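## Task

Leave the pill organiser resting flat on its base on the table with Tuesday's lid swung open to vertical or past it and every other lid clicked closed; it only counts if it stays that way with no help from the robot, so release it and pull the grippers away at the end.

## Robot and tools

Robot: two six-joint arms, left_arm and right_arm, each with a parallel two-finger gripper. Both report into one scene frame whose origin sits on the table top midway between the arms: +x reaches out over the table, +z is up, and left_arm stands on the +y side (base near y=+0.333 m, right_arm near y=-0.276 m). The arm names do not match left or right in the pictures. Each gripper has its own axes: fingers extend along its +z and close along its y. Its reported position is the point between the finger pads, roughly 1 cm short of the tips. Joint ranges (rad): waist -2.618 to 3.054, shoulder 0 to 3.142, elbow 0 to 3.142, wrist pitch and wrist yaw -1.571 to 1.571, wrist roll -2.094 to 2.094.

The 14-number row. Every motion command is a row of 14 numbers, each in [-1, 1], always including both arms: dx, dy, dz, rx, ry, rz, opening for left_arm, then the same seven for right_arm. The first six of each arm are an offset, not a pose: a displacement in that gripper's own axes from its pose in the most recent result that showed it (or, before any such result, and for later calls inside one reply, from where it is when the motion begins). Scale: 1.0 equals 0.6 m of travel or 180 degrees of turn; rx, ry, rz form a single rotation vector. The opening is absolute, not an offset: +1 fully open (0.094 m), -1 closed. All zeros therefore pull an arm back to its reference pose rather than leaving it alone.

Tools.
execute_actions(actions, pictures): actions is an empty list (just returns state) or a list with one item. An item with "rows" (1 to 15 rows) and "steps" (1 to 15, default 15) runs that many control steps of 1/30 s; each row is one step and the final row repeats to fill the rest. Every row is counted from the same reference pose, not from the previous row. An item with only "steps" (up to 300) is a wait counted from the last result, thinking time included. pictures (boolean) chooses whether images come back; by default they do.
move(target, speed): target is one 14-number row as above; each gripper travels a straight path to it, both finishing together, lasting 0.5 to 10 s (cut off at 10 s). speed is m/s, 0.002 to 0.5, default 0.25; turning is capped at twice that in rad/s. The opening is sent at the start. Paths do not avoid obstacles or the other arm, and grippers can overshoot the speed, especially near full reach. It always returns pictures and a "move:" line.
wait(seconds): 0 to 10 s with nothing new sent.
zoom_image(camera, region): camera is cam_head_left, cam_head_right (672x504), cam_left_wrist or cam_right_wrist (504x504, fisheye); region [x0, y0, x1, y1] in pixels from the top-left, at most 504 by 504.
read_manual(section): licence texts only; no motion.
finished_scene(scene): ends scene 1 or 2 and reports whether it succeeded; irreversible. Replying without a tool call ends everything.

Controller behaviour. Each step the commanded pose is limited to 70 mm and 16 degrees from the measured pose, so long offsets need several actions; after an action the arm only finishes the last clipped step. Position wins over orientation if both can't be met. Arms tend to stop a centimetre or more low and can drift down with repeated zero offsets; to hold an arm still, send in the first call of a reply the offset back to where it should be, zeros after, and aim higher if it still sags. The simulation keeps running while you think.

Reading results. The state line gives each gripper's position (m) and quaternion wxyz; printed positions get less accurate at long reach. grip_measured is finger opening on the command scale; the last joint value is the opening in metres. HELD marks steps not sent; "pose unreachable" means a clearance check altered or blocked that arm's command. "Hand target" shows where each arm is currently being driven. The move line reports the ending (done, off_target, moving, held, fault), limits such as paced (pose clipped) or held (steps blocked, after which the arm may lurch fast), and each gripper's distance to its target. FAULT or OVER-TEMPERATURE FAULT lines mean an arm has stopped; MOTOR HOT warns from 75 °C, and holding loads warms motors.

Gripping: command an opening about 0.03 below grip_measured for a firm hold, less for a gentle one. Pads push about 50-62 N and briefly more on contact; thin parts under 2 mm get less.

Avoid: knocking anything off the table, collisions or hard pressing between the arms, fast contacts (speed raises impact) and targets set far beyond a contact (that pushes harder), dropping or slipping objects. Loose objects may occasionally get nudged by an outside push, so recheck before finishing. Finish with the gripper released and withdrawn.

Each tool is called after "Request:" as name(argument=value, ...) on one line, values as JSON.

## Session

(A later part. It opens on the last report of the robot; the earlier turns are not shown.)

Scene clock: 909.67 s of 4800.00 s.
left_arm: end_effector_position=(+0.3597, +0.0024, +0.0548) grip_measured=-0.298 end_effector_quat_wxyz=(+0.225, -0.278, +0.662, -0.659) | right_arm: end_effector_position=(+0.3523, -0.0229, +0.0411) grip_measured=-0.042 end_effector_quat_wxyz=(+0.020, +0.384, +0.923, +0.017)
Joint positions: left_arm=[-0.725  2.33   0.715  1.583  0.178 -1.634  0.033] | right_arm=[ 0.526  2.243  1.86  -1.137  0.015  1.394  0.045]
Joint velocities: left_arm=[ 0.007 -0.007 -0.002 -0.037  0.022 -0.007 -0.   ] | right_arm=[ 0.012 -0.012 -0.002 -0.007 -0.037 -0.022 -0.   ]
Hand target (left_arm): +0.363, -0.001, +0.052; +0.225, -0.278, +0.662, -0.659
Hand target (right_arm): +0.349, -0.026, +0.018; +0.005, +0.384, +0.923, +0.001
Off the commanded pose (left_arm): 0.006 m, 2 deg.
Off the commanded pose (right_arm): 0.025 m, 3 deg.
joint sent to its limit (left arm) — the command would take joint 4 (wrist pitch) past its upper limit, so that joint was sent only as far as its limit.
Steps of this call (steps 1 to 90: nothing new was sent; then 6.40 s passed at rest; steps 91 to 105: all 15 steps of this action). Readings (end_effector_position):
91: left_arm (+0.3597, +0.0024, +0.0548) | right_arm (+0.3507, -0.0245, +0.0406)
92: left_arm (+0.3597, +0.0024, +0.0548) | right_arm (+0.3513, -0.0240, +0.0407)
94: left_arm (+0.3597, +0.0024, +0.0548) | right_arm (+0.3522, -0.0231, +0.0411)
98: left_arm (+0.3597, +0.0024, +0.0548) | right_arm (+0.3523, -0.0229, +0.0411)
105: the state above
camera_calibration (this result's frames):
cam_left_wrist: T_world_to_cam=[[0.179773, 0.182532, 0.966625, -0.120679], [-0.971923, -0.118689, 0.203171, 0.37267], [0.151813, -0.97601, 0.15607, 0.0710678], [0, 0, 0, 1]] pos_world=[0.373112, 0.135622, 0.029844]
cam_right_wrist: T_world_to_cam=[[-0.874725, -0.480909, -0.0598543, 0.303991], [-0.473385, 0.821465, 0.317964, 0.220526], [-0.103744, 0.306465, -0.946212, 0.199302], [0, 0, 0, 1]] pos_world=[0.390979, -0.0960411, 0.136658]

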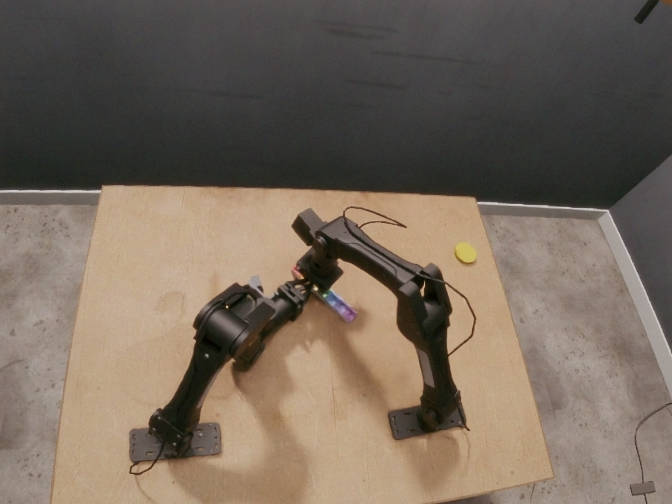

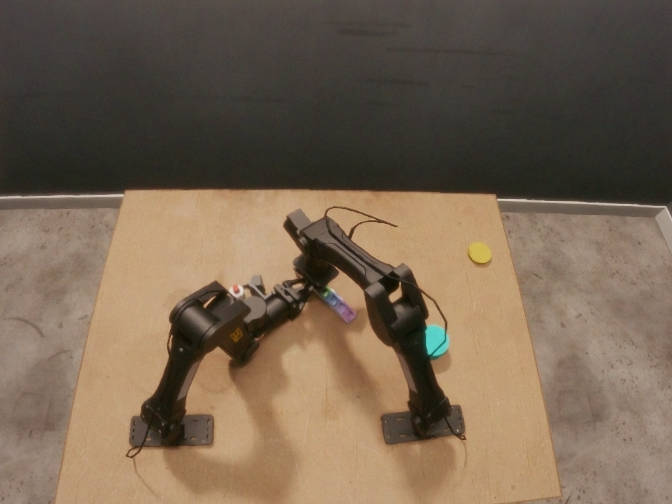

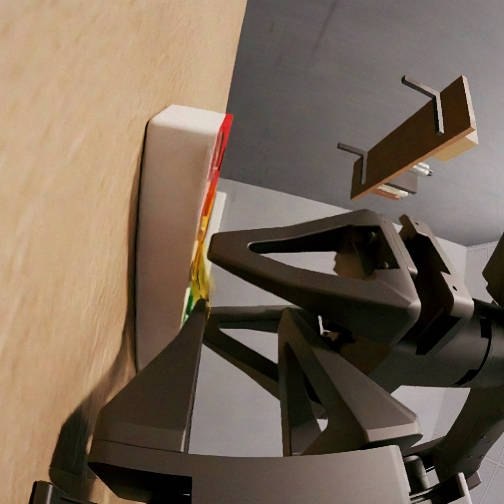

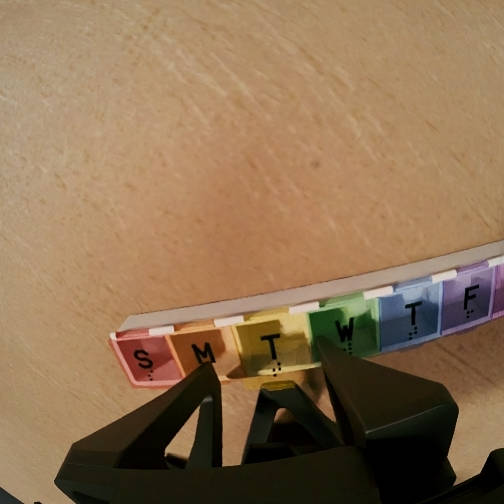

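Request:
execute_actions(actions=[{"rows":[[0,0.003,0,0.01,0,0,-0.33,0,-0.008,-0.02,0.015,0.005,0,-0.04],[0,0.003,0,0.01,0,0,-0.36,0,-0.008,-0.02,0.015,0.005,0,-0.04],[0,0.003,0,0.01,0,0,-0.39,0,-0.008,-0.02,0.015,0.005,0,0.2],[0,0.003,0,0.01,0,0,-0.42,0,-0.008,-0.02,0.015,0.005,0,0.5],[0,0.003,0,0.01,0,0,-0.45,0,-0.008,-0.02,0.015,0.005,0,0.8],[0,0.003,0,0.01,0,0,-0.48,0,-0.008,-0.02,0.015,0.005,0,0.95],[0,0.003,0,0.01,0,0,-0.51,0,-0.008,-0.02,0.015,0.005,0,0.95],[0,0.003,0,0.01,0,0,-0.54,0,-0.008,-0.02,0.015,0.005,0,0.95],[0,0.003,0,0.01,0,0,-0.57,0,-0.008,-0.02,0.015,0.005,0,0.95],[0,0.003,0,0.01,0,0,-0.6,0,-0.008,-0.02,0.015,0.005,0,0.95]],"steps":15}])

Scene clock: 921.83 s of 4800.00 s.
left_arm: end_effector_position=(+0.3597, +0.0024, +0.0548) grip_measured=-0.598 end_effector_quat_wxyz=(+0.225, -0.278, +0.662, -0.659) | right_arm: end_effector_position=(+0.3451, -0.0271, +0.0426) grip_measured=+0.948 end_effector_quat_wxyz=(+0.004, +0.384, +0.924, -0.005)
Joint positions: left_arm=[-0.725  2.33   0.715  1.583  0.178 -1.634  0.019] | right_arm=[ 0.526  2.266  1.905 -1.215  0.012  1.394  0.092]
Joint velocities: left_arm=[ 0.007 -0.007  0.007 -0.007  0.022 -0.007 -0.   ] | right_arm=[-0.012 -0.007  0.007 -0.007 -0.066 -0.022  0.   ]
Hand target (left_arm): +0.360, +0.002, +0.053; +0.224, -0.279, +0.664, -0.657
Hand target (right_arm): +0.348, -0.027, +0.053; +0.004, +0.384, +0.923, -0.001
Off the commanded pose (left_arm): 0.002 m, 2 deg.
Off the commanded pose (right_arm): 0.011 m, 0 deg.
joint sent to its limit (left arm) — the command would take joint 4 (wrist pitch) past its upper limit, so that joint was sent only as far as its limit.
Steps of this call (steps 1 to 90: nothing new was sent; then 8.67 s passed at rest; steps 91 to 105: all 15 steps of this action). Readings (end_effector_position):
91: left_arm (+0.3597, +0.0024, +0.0548) | right_arm (+0.3526, -0.0227, +0.0437)
92: left_arm (+0.3597, +0.0024, +0.0548) | right_arm (+0.3520, -0.0230, +0.0437)
94: left_arm (+0.3597, +0.0024, +0.0548) | right_arm (+0.3508, -0.0236, +0.0430)
98: left_arm (+0.3597, +0.0024, +0.0548) | right_arm (+0.3472, -0.0259, +0.0424)
105: the state above
camera_calibration (this result's frames):
cam_left_wrist: T_world_to_cam=[[0.179773, 0.182532, 0.966625, -0.120679], [-0.971923, -0.118689, 0.203171, 0.37267], [0.151813, -0.97601, 0.15607, 0.0710678], [0, 0, 0, 1]] pos_world=[0.373112, 0.135622, 0.029844]
cam_right_wrist: T_world_to_cam=[[-0.876214, -0.481902, -0.00451896, 0.293895], [-0.458414, 0.830542, 0.316317, 0.21528], [-0.14868, 0.279233, -0.948643, 0.216155], [0, 0, 0, 1]] pos_world=[0.38834, -0.0975285, 0.138285]

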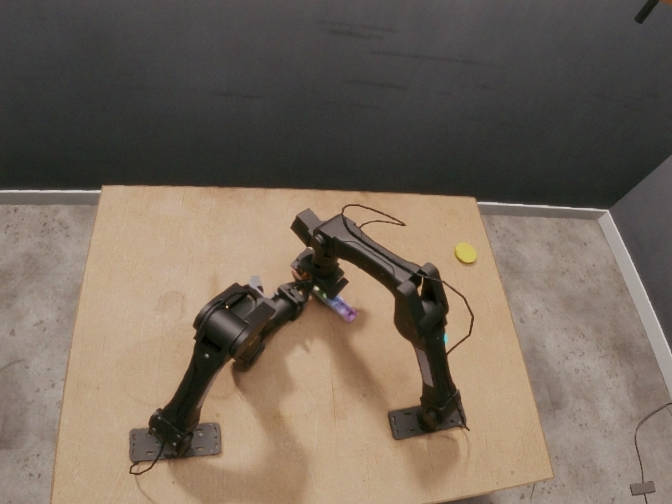

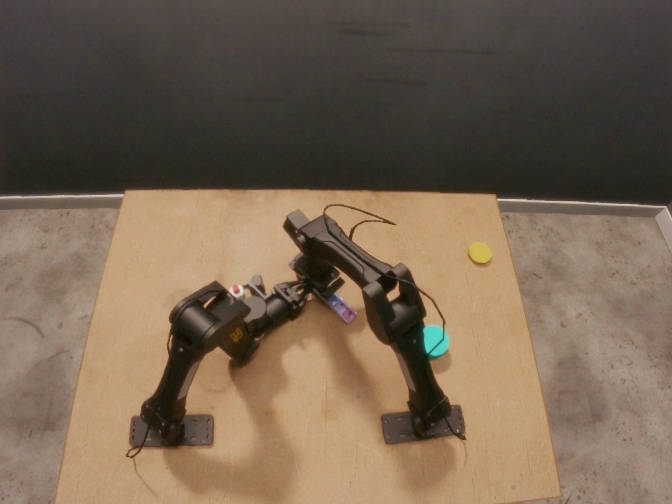

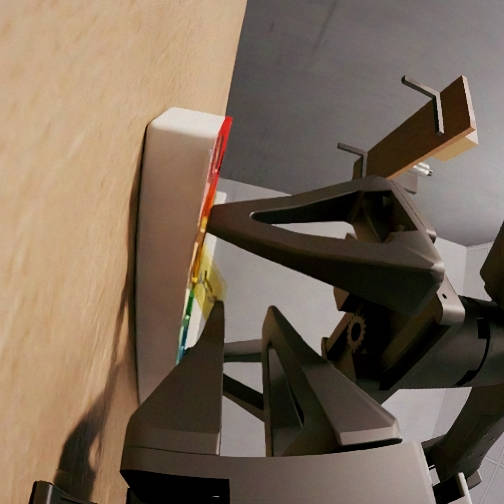

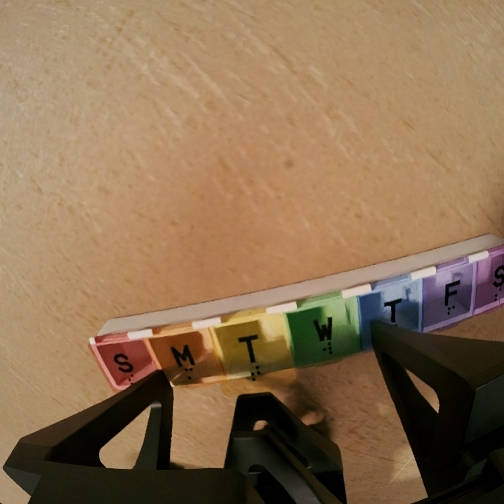

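Request:
move(target=[0,-0.02,0.03,0.02,0,0,-0.5, 0,0,0.04,0,0,0,0.95], speed=0.03)

Scene clock: 932.23 s of 4800.00 s.
left_arm: end_effector_position=(+0.3694, -0.0041, +0.0597) grip_measured=-0.502 end_effector_quat_wxyz=(+0.225, -0.280, +0.652, -0.667) | right_arm: end_effector_position=(+0.3469, -0.0264, +0.0411) grip_measured=+0.948 end_effector_quat_wxyz=(+0.008, +0.384, +0.923, +0.000)
Joint positions: left_arm=[-0.725  2.345  0.765  1.572  0.173 -1.649  0.023] | right_arm=[ 0.526  2.259  1.887 -1.19   0.014  1.394  0.092]
Joint velocities: left_arm=[ 0.002  0.007 -0.012 -0.051  0.037 -0.007  0.001] | right_arm=[-0.032 -0.007  0.002  0.051 -0.051  0.007  0.001]
Hand target (left_arm): +0.372, -0.011, +0.066; +0.231, -0.272, +0.645, -0.675
Hand target (right_arm): +0.345, -0.028, +0.019; +0.003, +0.384, +0.924, -0.006
Off the commanded pose (left_arm): 0.010 m, 2 deg.
Off the commanded pose (right_arm): 0.023 m, 1 deg.
joint sent to its limit (left arm) — the command would take joint 4 (wrist pitch) past its upper limit, so that joint was sent only as far as its limit.
After step 90, 5.93 s passed at rest.
move: off_target (right_arm)
camera_calibration (this result's frames):
cam_left_wrist: T_world_to_cam=[[0.171453, 0.207043, 0.963191, -0.122628], [-0.972819, -0.118884, 0.198722, 0.380922], [0.155652, -0.971082, 0.181033, 0.059568], [0, 0, 0, 1]] pos_world=[0.382321, 0.12852, 0.0316328]
cam_right_wrist: T_world_to_cam=[[-0.876062, -0.481819, -0.0191336, 0.296332], [-0.462519, 0.828426, 0.315891, 0.217282], [-0.136351, 0.285589, -0.948603, 0.210651], [0, 0, 0, 1]] pos_world=[0.388825, -0.0973838, 0.136857]

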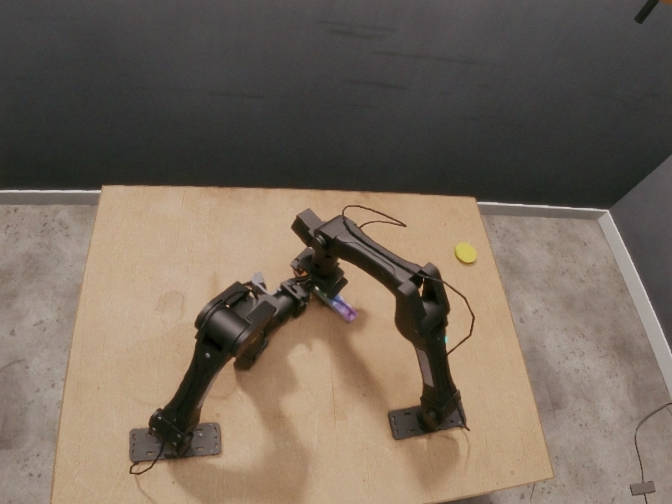

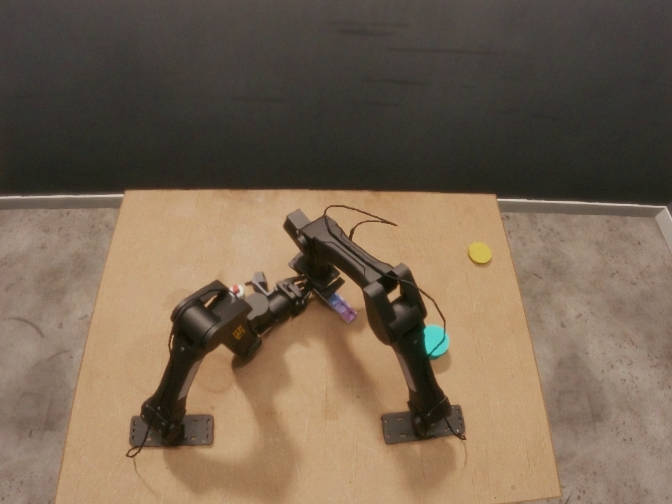

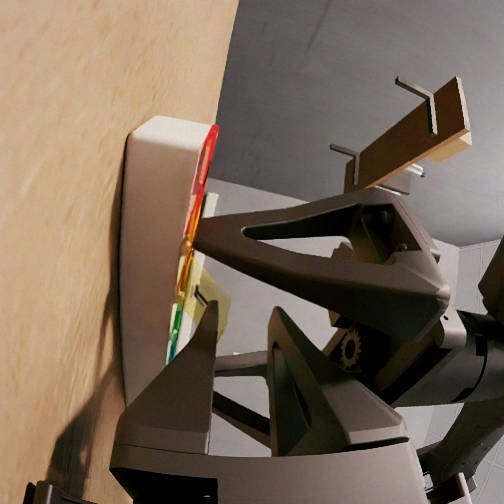

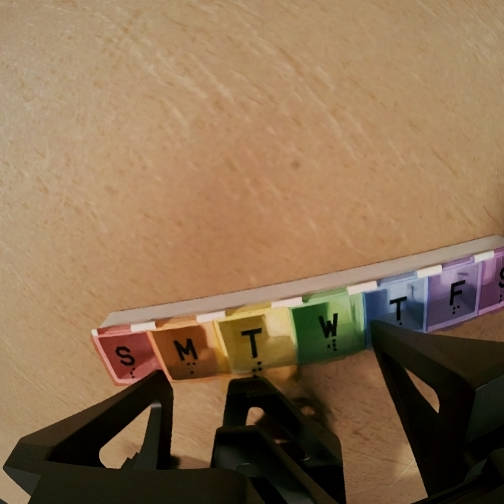

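Request:
move(target=[0,-0.01,0.04,0.02,0,0,-0.45, 0,0,0.03,0,0,0,0.95], speed=0.03)

Scene clock: 940.67 s of 4800.00 s.
left_arm: end_effector_position=(+0.3841, -0.0135, +0.0608) grip_measured=-0.452 end_effector_quat_wxyz=(+0.230, -0.281, +0.639, -0.678) | right_arm: end_effector_position=(+0.3468, -0.0264, +0.0411) grip_measured=+0.948 end_effector_quat_wxyz=(+0.009, +0.384, +0.923, +0.001)
Joint positions: left_arm=[-0.725  2.394  0.847  1.572  0.164 -1.663  0.026] | right_arm=[ 0.526  2.257  1.885 -1.188  0.014  1.394  0.092]
Joint velocities: left_arm=[-0.007  0.007 -0.017 -0.051 -0.051 -0.007  0.001] | right_arm=[-0.012 -0.007  0.012 -0.051  0.066 -0.007 -0.001]
Hand target (left_arm): +0.385, -0.021, +0.065; +0.233, -0.274, +0.633, -0.685
Hand target (right_arm): +0.347, -0.027, +0.023; +0.008, +0.384, +0.923, -0.001
Off the commanded pose (left_arm): 0.010 m, 2 deg.
Off the commanded pose (right_arm): 0.018 m, 0 deg.
joint sent to its limit (left arm) — the command would take joint 4 (wrist pitch) past its upper limit, so that joint was sent only as far as its limit.
After step 90, 4.13 s passed at rest.
move: off_target (right_arm)
camera_calibration (this result's frames):
cam_left_wrist: T_world_to_cam=[[0.154091, 0.237689, 0.959041, -0.116922], [-0.974746, -0.122217, 0.186904, 0.395327], [0.161636, -0.963622, 0.212854, 0.0437656], [0, 0, 0, 1]] pos_world=[0.396286, 0.11828, 0.0289285]
cam_right_wrist: T_world_to_cam=[[-0.876043, -0.481806, -0.0202716, 0.296322], [-0.462816, 0.82822, 0.315996, 0.217359], [-0.13546, 0.286209, -0.948544, 0.210422], [0, 0, 0, 1]] pos_world=[0.388692, -0.097476, 0.136917]

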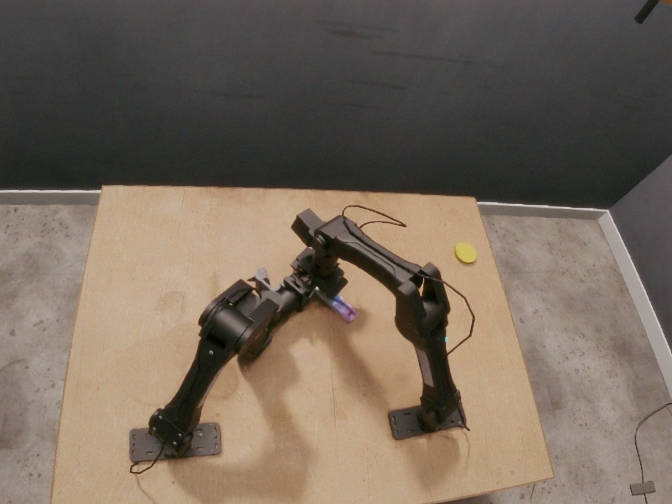

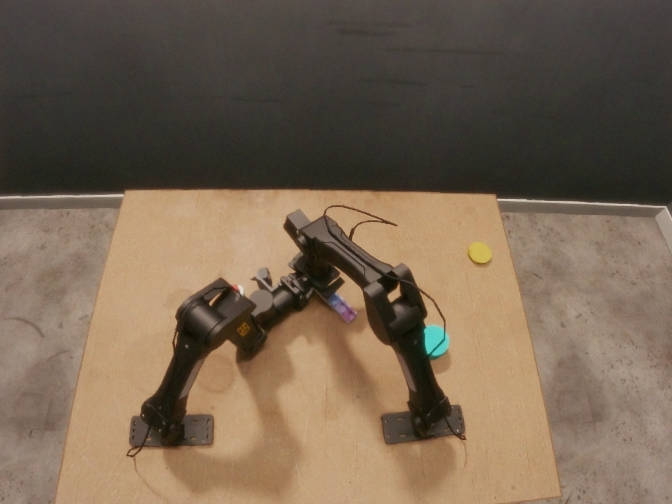

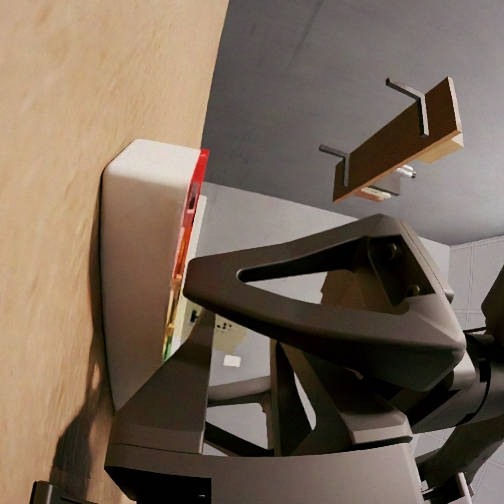

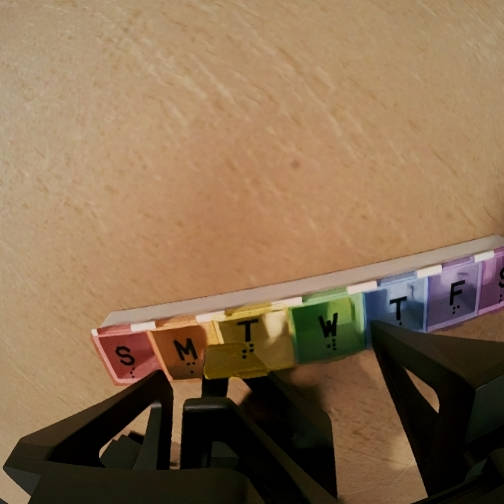

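Request:
move(target=[0,-0.01,0.03,0.02,0,0,-0.45, 0,0,0.03,0,0,0,0.95], speed=0.03)

Scene clock: 944.50 s of 4800.00 s.
left_arm: end_effector_position=(+0.3920, -0.0210, +0.0634) grip_measured=-0.452 end_effector_quat_wxyz=(+0.231, -0.279, +0.630, -0.687) | right_arm: end_effector_position=(+0.3480, -0.0263, +0.0418) grip_measured=+0.949 end_effector_quat_wxyz=(+0.010, +0.387, +0.922, +0.003)
Joint positions: left_arm=[-0.728  2.423  0.9    1.575  0.161 -1.672  0.026] | right_arm=[ 0.524  2.256  1.885 -1.184  0.014  1.4    0.092]
Joint velocities: left_arm=[ 0.007 -0.002 -0.002 -0.022 -0.037 -0.037 -0.001] | right_arm=[-0.007 -0.012 -0.012  0.007 -0.022 -0.066 -0.   ]
Hand target (left_arm): +0.396, -0.026, +0.067; +0.236, -0.276, +0.622, -0.693
Hand target (right_arm): +0.347, -0.027, +0.024; +0.008, +0.384, +0.923, -0.000
Off the commanded pose (left_arm): 0.008 m, 2 deg.
Off the commanded pose (right_arm): 0.019 m, 1 deg.
joint sent to its limit (left arm) — the command would take joint 4 (wrist pitch) past its upper limit, so that joint was sent only as far as its limit.
move: off_target (right_arm)
camera_calibration (this result's frames):
cam_left_wrist: T_world_to_cam=[[0.140152, 0.259365, 0.955556, -0.112667], [-0.977502, -0.117395, 0.175235, 0.403483], [0.157628, -0.958618, 0.237077, 0.0349116], [0, 0, 0, 1]] pos_world=[0.404693, 0.110056, 0.0286789]
cam_right_wrist: T_world_to_cam=[[-0.879226, -0.475711, -0.0256912, 0.298947], [-0.458581, 0.830488, 0.316217, 0.216171], [-0.129091, 0.289808, -0.948339, 0.209036], [0, 0, 0, 1]] pos_world=[0.388959, -0.0978954, 0.13756]

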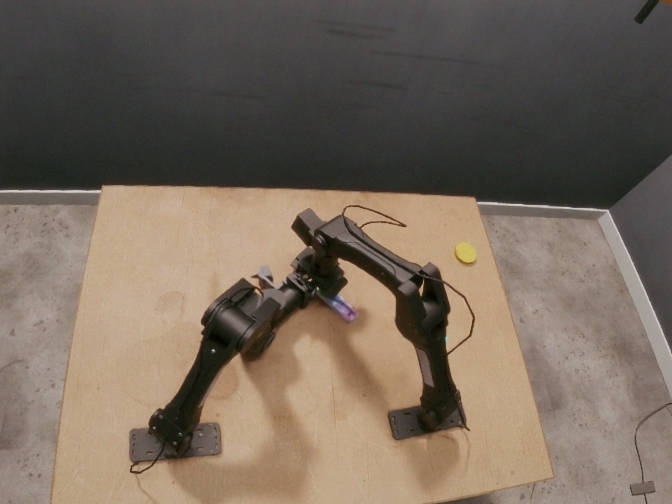

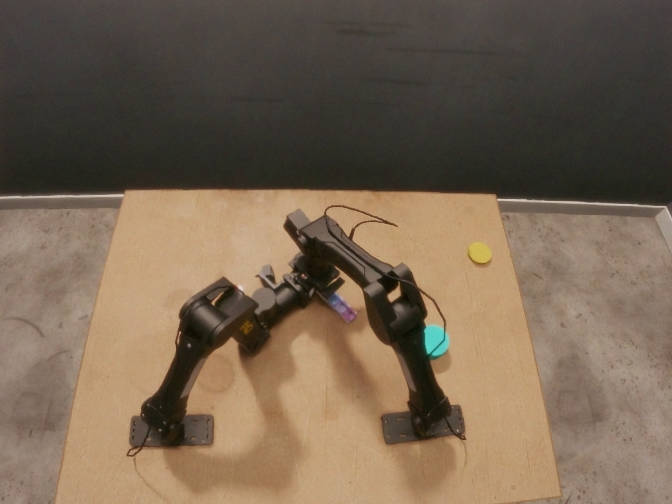

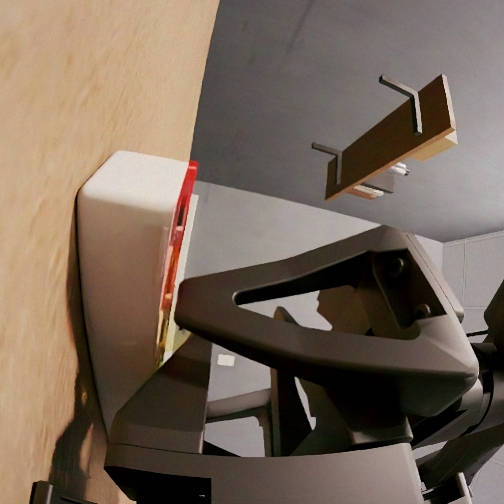

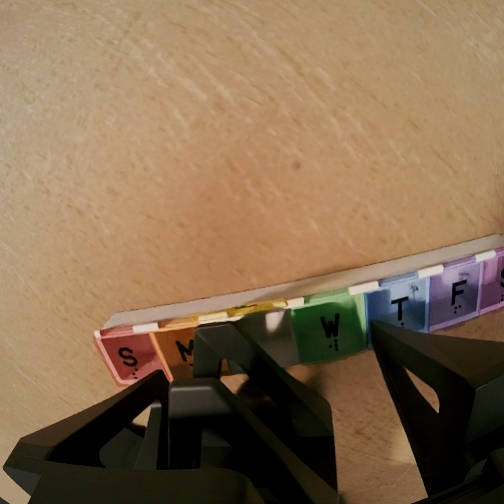

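Request:
move(target=[0,-0.01,-0.09,0.01,0,0,-0.45, 0,0,0.02,0,0,0,0.95], speed=0.08)

Scene clock: 948.00 s of 4800.00 s.
left_arm: end_effector_position=(+0.3563, +0.0143, +0.0545) grip_measured=-0.452 end_effector_quat_wxyz=(+0.212, -0.298, +0.661, -0.655) | right_arm: end_effector_position=(+0.3479, -0.0264, +0.0418) grip_measured=+0.949 end_effector_quat_wxyz=(+0.010, +0.387, +0.922, +0.002)
Joint positions: left_arm=[-0.707  2.299  0.668  1.577  0.186 -1.672  0.026] | right_arm=[ 0.524  2.256  1.885 -1.185  0.014  1.4    0.092]
Joint velocities: left_arm=[-0.002 -0.012  0.017 -0.037  0.022 -0.037  0.   ] | right_arm=[ 0.002 -0.002 -0.017  0.037 -0.081 -0.051 -0.   ]
Hand target (left_arm): +0.356, +0.018, +0.067; +0.220, -0.290, +0.657, -0.660
Hand target (right_arm): +0.348, -0.026, +0.030; +0.010, +0.387, +0.922, +0.002
Off the commanded pose (left_arm): 0.013 m, 8 deg.
Off the commanded pose (right_arm): 0.012 m, 0 deg.
joint sent to its limit (left arm) — the command would take joint 4 (wrist pitch) past its upper limit, so that joint was sent only as far as its limit.
move: off_target (left_arm, right_arm)
camera_calibration (this result's frames):
cam_left_wrist: T_world_to_cam=[[0.220857, 0.196461, 0.955314, -0.136159], [-0.960419, -0.126676, 0.248089, 0.364402], [0.169755, -0.972294, 0.160707, 0.0765455], [0, 0, 0, 1]] pos_world=[0.367056, 0.147336, 0.0273692]
cam_right_wrist: T_world_to_cam=[[-0.879421, -0.475389, -0.0249796, 0.298813], [-0.45813, 0.8309, 0.315789, 0.216126], [-0.129367, 0.289156, -0.9485, 0.209152], [0, 0, 0, 1]] pos_world=[0.388853, -0.0980042, 0.137595]

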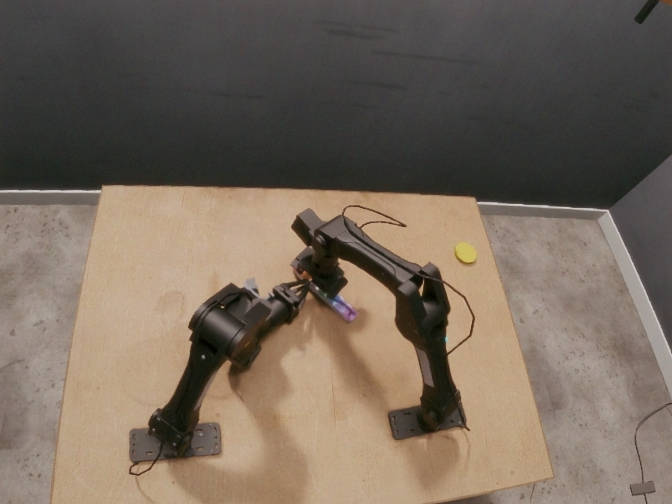

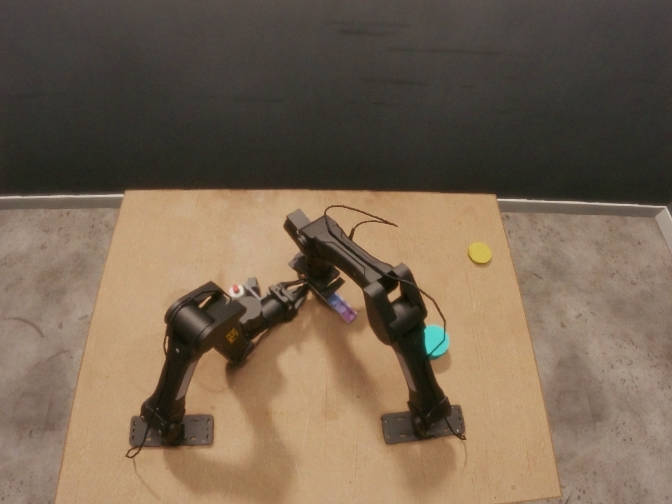

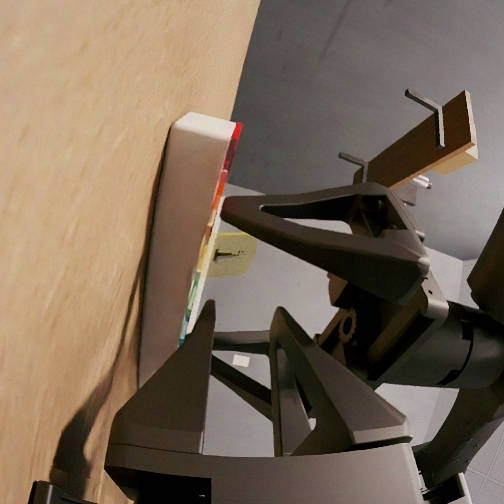

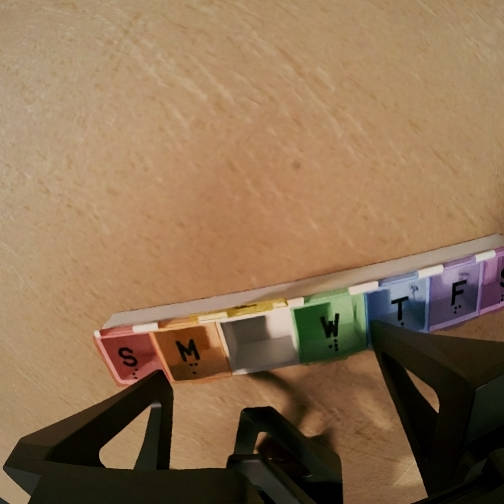

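Lid is open past upright. Lift right straight up and retreat both.

Request:
move(target=[0,0,-0.1,0,0,0,-0.45, 0,0,-0.15,0,0,0,0.95], speed=0.12)

Scene clock: 950.97 s of 4800.00 s.
left_arm: end_effector_position=(+0.3165, +0.0531, +0.0480) grip_measured=-0.452 end_effector_quat_wxyz=(+0.189, -0.314, +0.690, -0.624) | right_arm: end_effector_position=(+0.3442, -0.0290, +0.1183) grip_measured=+0.949 end_effector_quat_wxyz=(+0.004, +0.387, +0.922, -0.007)
Joint positions: left_arm=[-0.672  2.167  0.438  1.575  0.233 -1.667  0.026] | right_arm=[ 0.524  2.27   2.214 -1.521  0.014  1.4    0.092]
Joint velocities: left_arm=[-0.002 -0.002  0.007  0.095  0.037 -0.037 -0.   ] | right_arm=[ 0.002 -0.002 -0.012  0.022 -0.066  0.051  0.001]
Hand target (left_arm): +0.317, +0.058, +0.059; +0.201, -0.307, +0.686, -0.628
Hand target (right_arm): +0.345, -0.028, +0.132; +0.010, +0.387, +0.922, +0.003
Off the commanded pose (left_arm): 0.011 m, 6 deg.
Off the commanded pose (right_arm): 0.014 m, 1 deg.
joint sent to its limit (left arm) — the command would take joint 4 (wrist pitch) past its upper limit, so that joint was sent only as far as its limit.
move: off_target (left_arm, right_arm)
camera_calibration (this result's frames):
cam_left_wrist: T_world_to_cam=[[0.300133, 0.137332, 0.94396, -0.150211], [-0.9389, -0.132255, 0.317766, 0.322822], [0.168483, -0.981656, 0.0892467, 0.126402], [0, 0, 0, 1]] pos_world=[0.326884, 0.187407, 0.0279308]
cam_right_wrist: T_world_to_cam=[[-0.879674, -0.475565, -0.00336987, 0.293709], [-0.452504, 0.834796, 0.313617, 0.190822], [-0.146332, 0.277406, -0.949544, 0.287664], [0, 0, 0, 1]] pos_world=[0.386811, -0.0994189, 0.214294]

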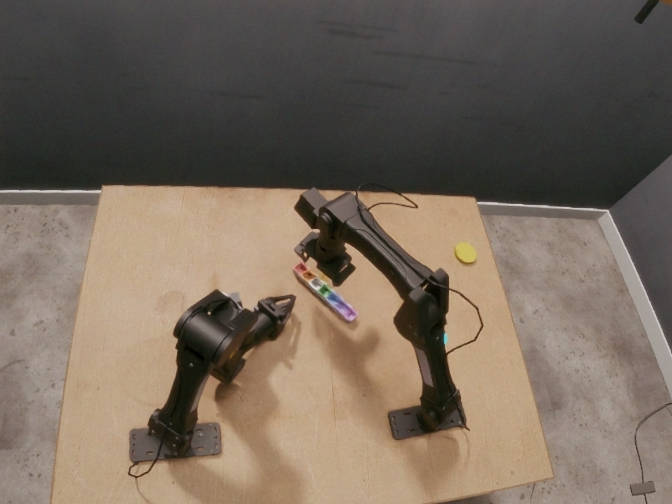

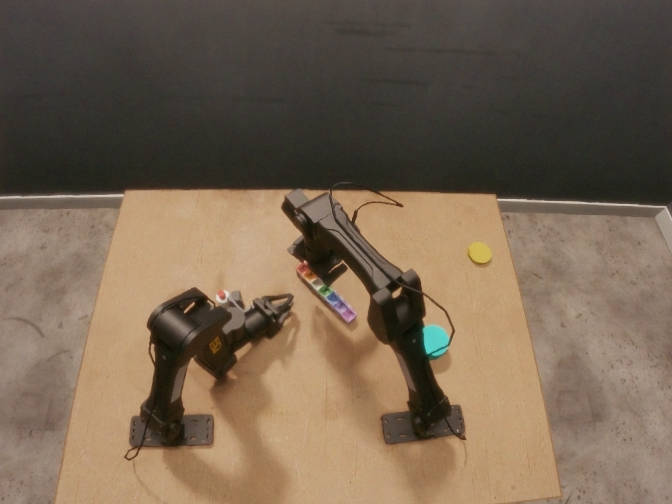

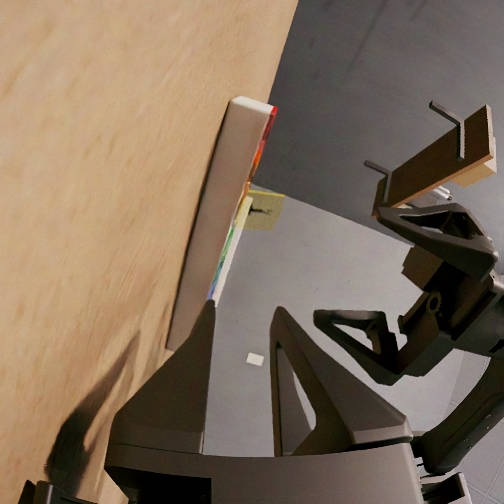

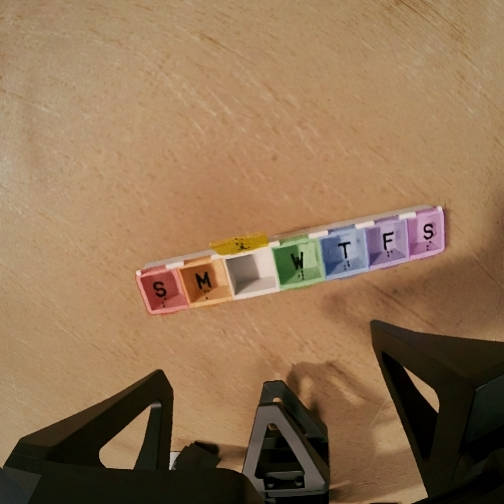

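Request:
move(target=[0.03,-0.12,0,0,0,0,-0.45, 0.1,-0.15,-0.03,0,0,0,0.95], speed=0.15)

Request:
zoom_image(camera="cam_head_right", region=[180,220,400,360])

Scene clock: 956.27 s of 4800.00 s.
left_arm: end_effector_position=(+0.3126, +0.0453, +0.0979) grip_measured=-0.452 end_effector_quat_wxyz=(+0.176, -0.329, +0.705, -0.603) | right_arm: end_effector_position=(+0.2397, -0.0501, +0.1306) grip_measured=+0.949 end_effector_quat_wxyz=(+0.000, +0.386, +0.922, -0.016)
Joint positions: left_arm=[-0.706  1.799  0.454  1.128  0.198 -1.681  0.026] | right_arm=[ 0.648  1.861  1.65  -1.388  0.014  1.522  0.092]
Joint velocities: left_arm=[ 0.002 -0.002  0.007 -0.051 -0.022  0.051 -0.001] | right_arm=[-0.002  0.007 -0.017  0.007 -0.081 -0.007 -0.001]
Hand target (left_arm): +0.317, +0.038, +0.122; +0.189, -0.314, +0.690, -0.624
Hand target (right_arm): +0.238, -0.050, +0.134; +0.005, +0.387, +0.922, -0.007
Off the commanded pose (left_arm): 0.024 m, 4 deg.
Off the commanded pose (right_arm): 0.006 m, 1 deg.
After step 90, 0.90 s passed at rest.
move: off_target (left_arm)
camera_calibration (this result's frames):
cam_left_wrist: T_world_to_cam=[[0.352512, 0.108045, 0.929549, -0.208689], [-0.919294, -0.145797, 0.365569, 0.292145], [0.175024, -0.983397, 0.0479303, 0.116983], [0, 0, 0, 1]] pos_world=[0.321658, 0.180182, 0.0815807]
cam_right_wrist: T_world_to_cam=[[-0.878488, -0.477505, 0.0157492, 0.18892], [-0.449886, 0.837872, 0.309148, 0.157436], [-0.160816, 0.264498, -0.950883, 0.292842], [0, 0, 0, 1]] pos_world=[0.283886, -0.119157, 0.226812]

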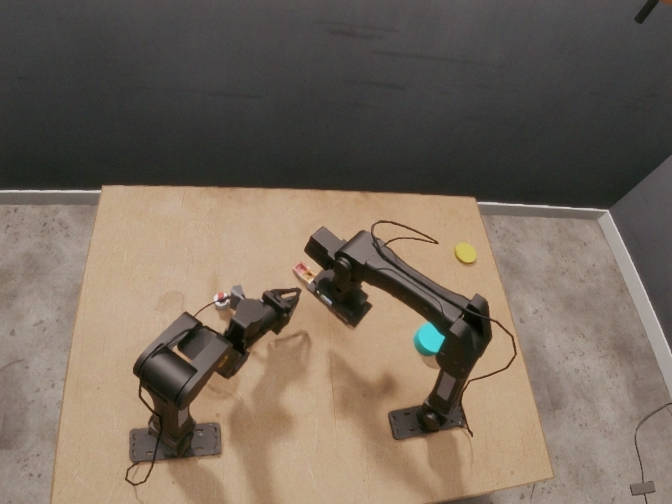

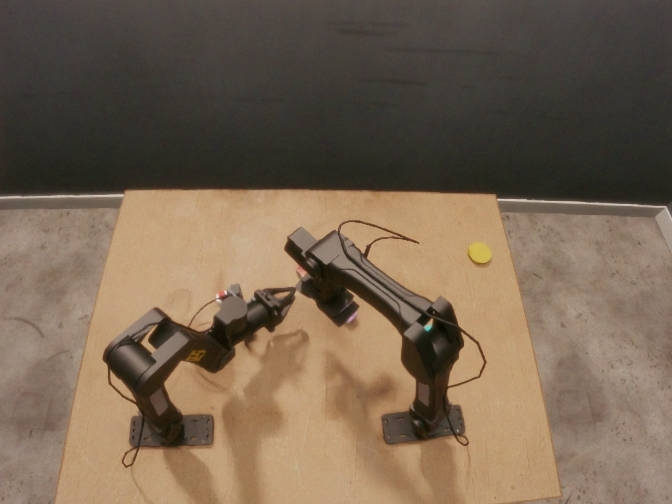

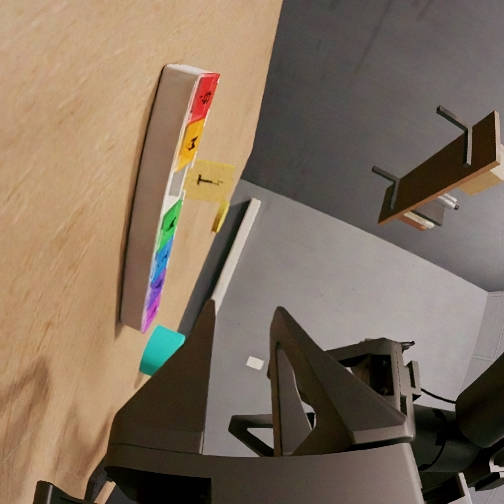

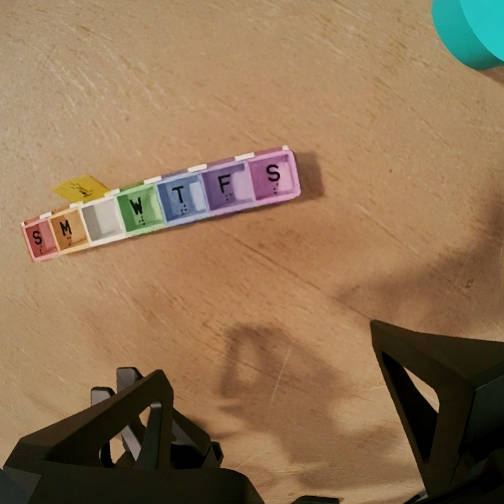

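Region (180, 220, 400, 360) of cam_head_right's 672x504 image, scaled by 2.291, with more detail than that image has; it fills the top 321 rows of this view, and the rest is white.

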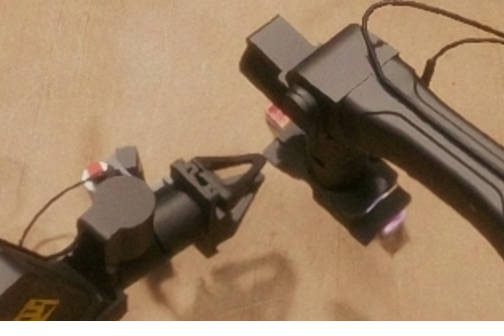

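Request:
move(target=[0.05,-0.05,-0.1,0,0,0,-0.45, -0.14,-0.21,-0.03,0,0,0,0.95], speed=0.25)

Scene clock: 960.57 s of 4800.00 s.
left_arm: end_effector_position=(+0.2631, +0.0660, +0.1377) grip_measured=-0.452 end_effector_quat_wxyz=(+0.170, -0.337, +0.709, -0.595) | right_arm: end_effector_position=(+0.2154, -0.1910, +0.1488) grip_measured=+0.949 end_effector_quat_wxyz=(+0.000, +0.387, +0.922, -0.008)
Joint positions: left_arm=[-0.77   1.37   0.328  0.805  0.135 -1.704  0.026] | right_arm=[ 0.277  1.483  1.305 -1.403  0.012  1.153  0.092]
Joint velocities: left_arm=[-0.012 -0.017  0.017 -0.066  0.007  0.007 -0.001] | right_arm=[-0.022  0.002 -0.002 -0.007 -0.037 -0.051  0.   ]
Hand target (left_arm): +0.260, +0.066, +0.146; +0.175, -0.329, +0.705, -0.604
Hand target (right_arm): +0.207, -0.196, +0.149; -0.003, +0.386, +0.923, -0.016
Off the commanded pose (left_arm): 0.007 m, 2 deg.
Off the commanded pose (right_arm): 0.010 m, 1 deg.
move: done
camera_calibration (this result's frames):
cam_left_wrist: T_world_to_cam=[[0.375108, 0.099755, 0.921598, -0.234766], [-0.909596, -0.152031, 0.38668, 0.230029], [0.178685, -0.983329, 0.0337085, 0.145141], [0, 0, 0, 1]] pos_world=[0.271362, 0.201112, 0.12252]
cam_right_wrist: T_world_to_cam=[[-0.880059, -0.474851, 0.00360316, 0.102674], [-0.449216, 0.834961, 0.317877, 0.256948], [-0.153953, 0.278132, -0.948125, 0.344265], [0, 0, 0, 1]] pos_world=[0.258784, -0.261538, 0.244358]

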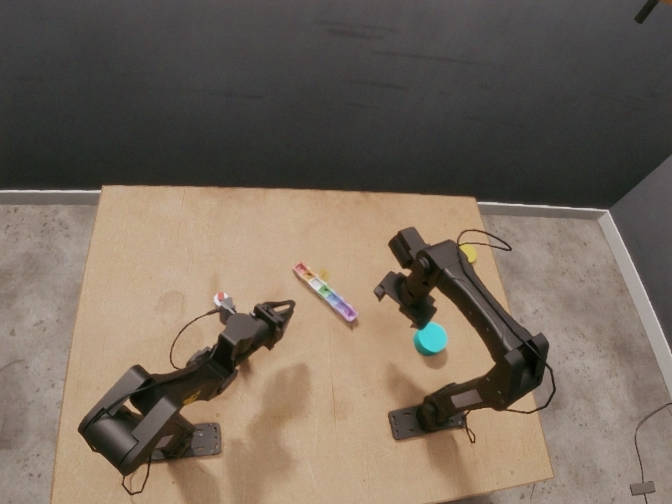

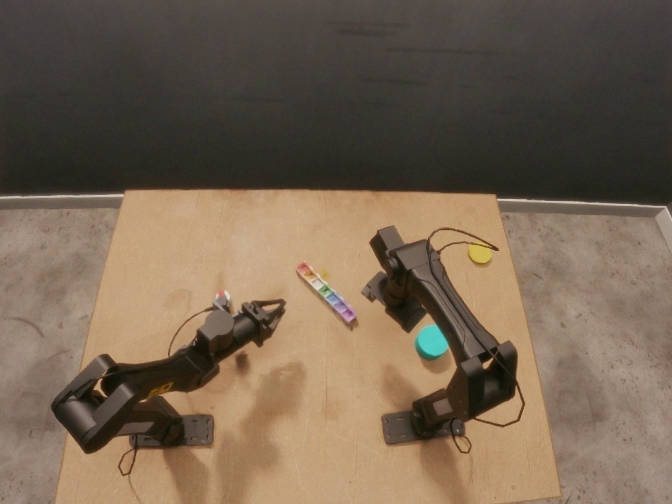

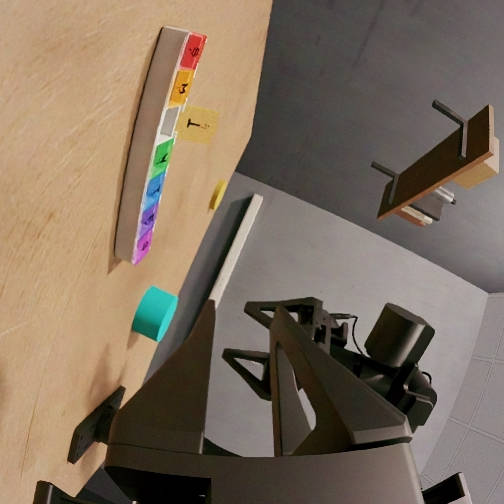

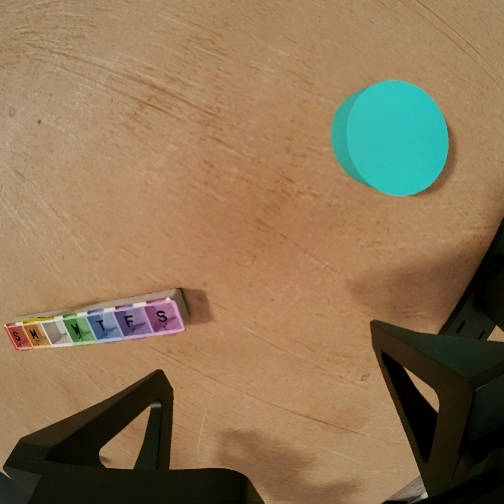

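Request:
zoom_image(camera="cam_left_wrist", region=[90,10,260,280])

Region (90, 10, 260, 280) of cam_left_wrist's 504x504 image, scaled by 1.867, with more detail than that image has; it fills the left 317 columns of this view, and the rest is white.

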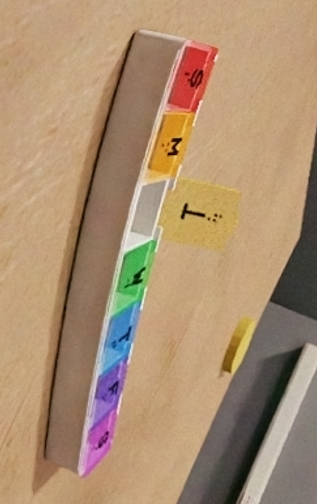

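Request:
finished_scene(scene=1)

The scene is finished: the task was done.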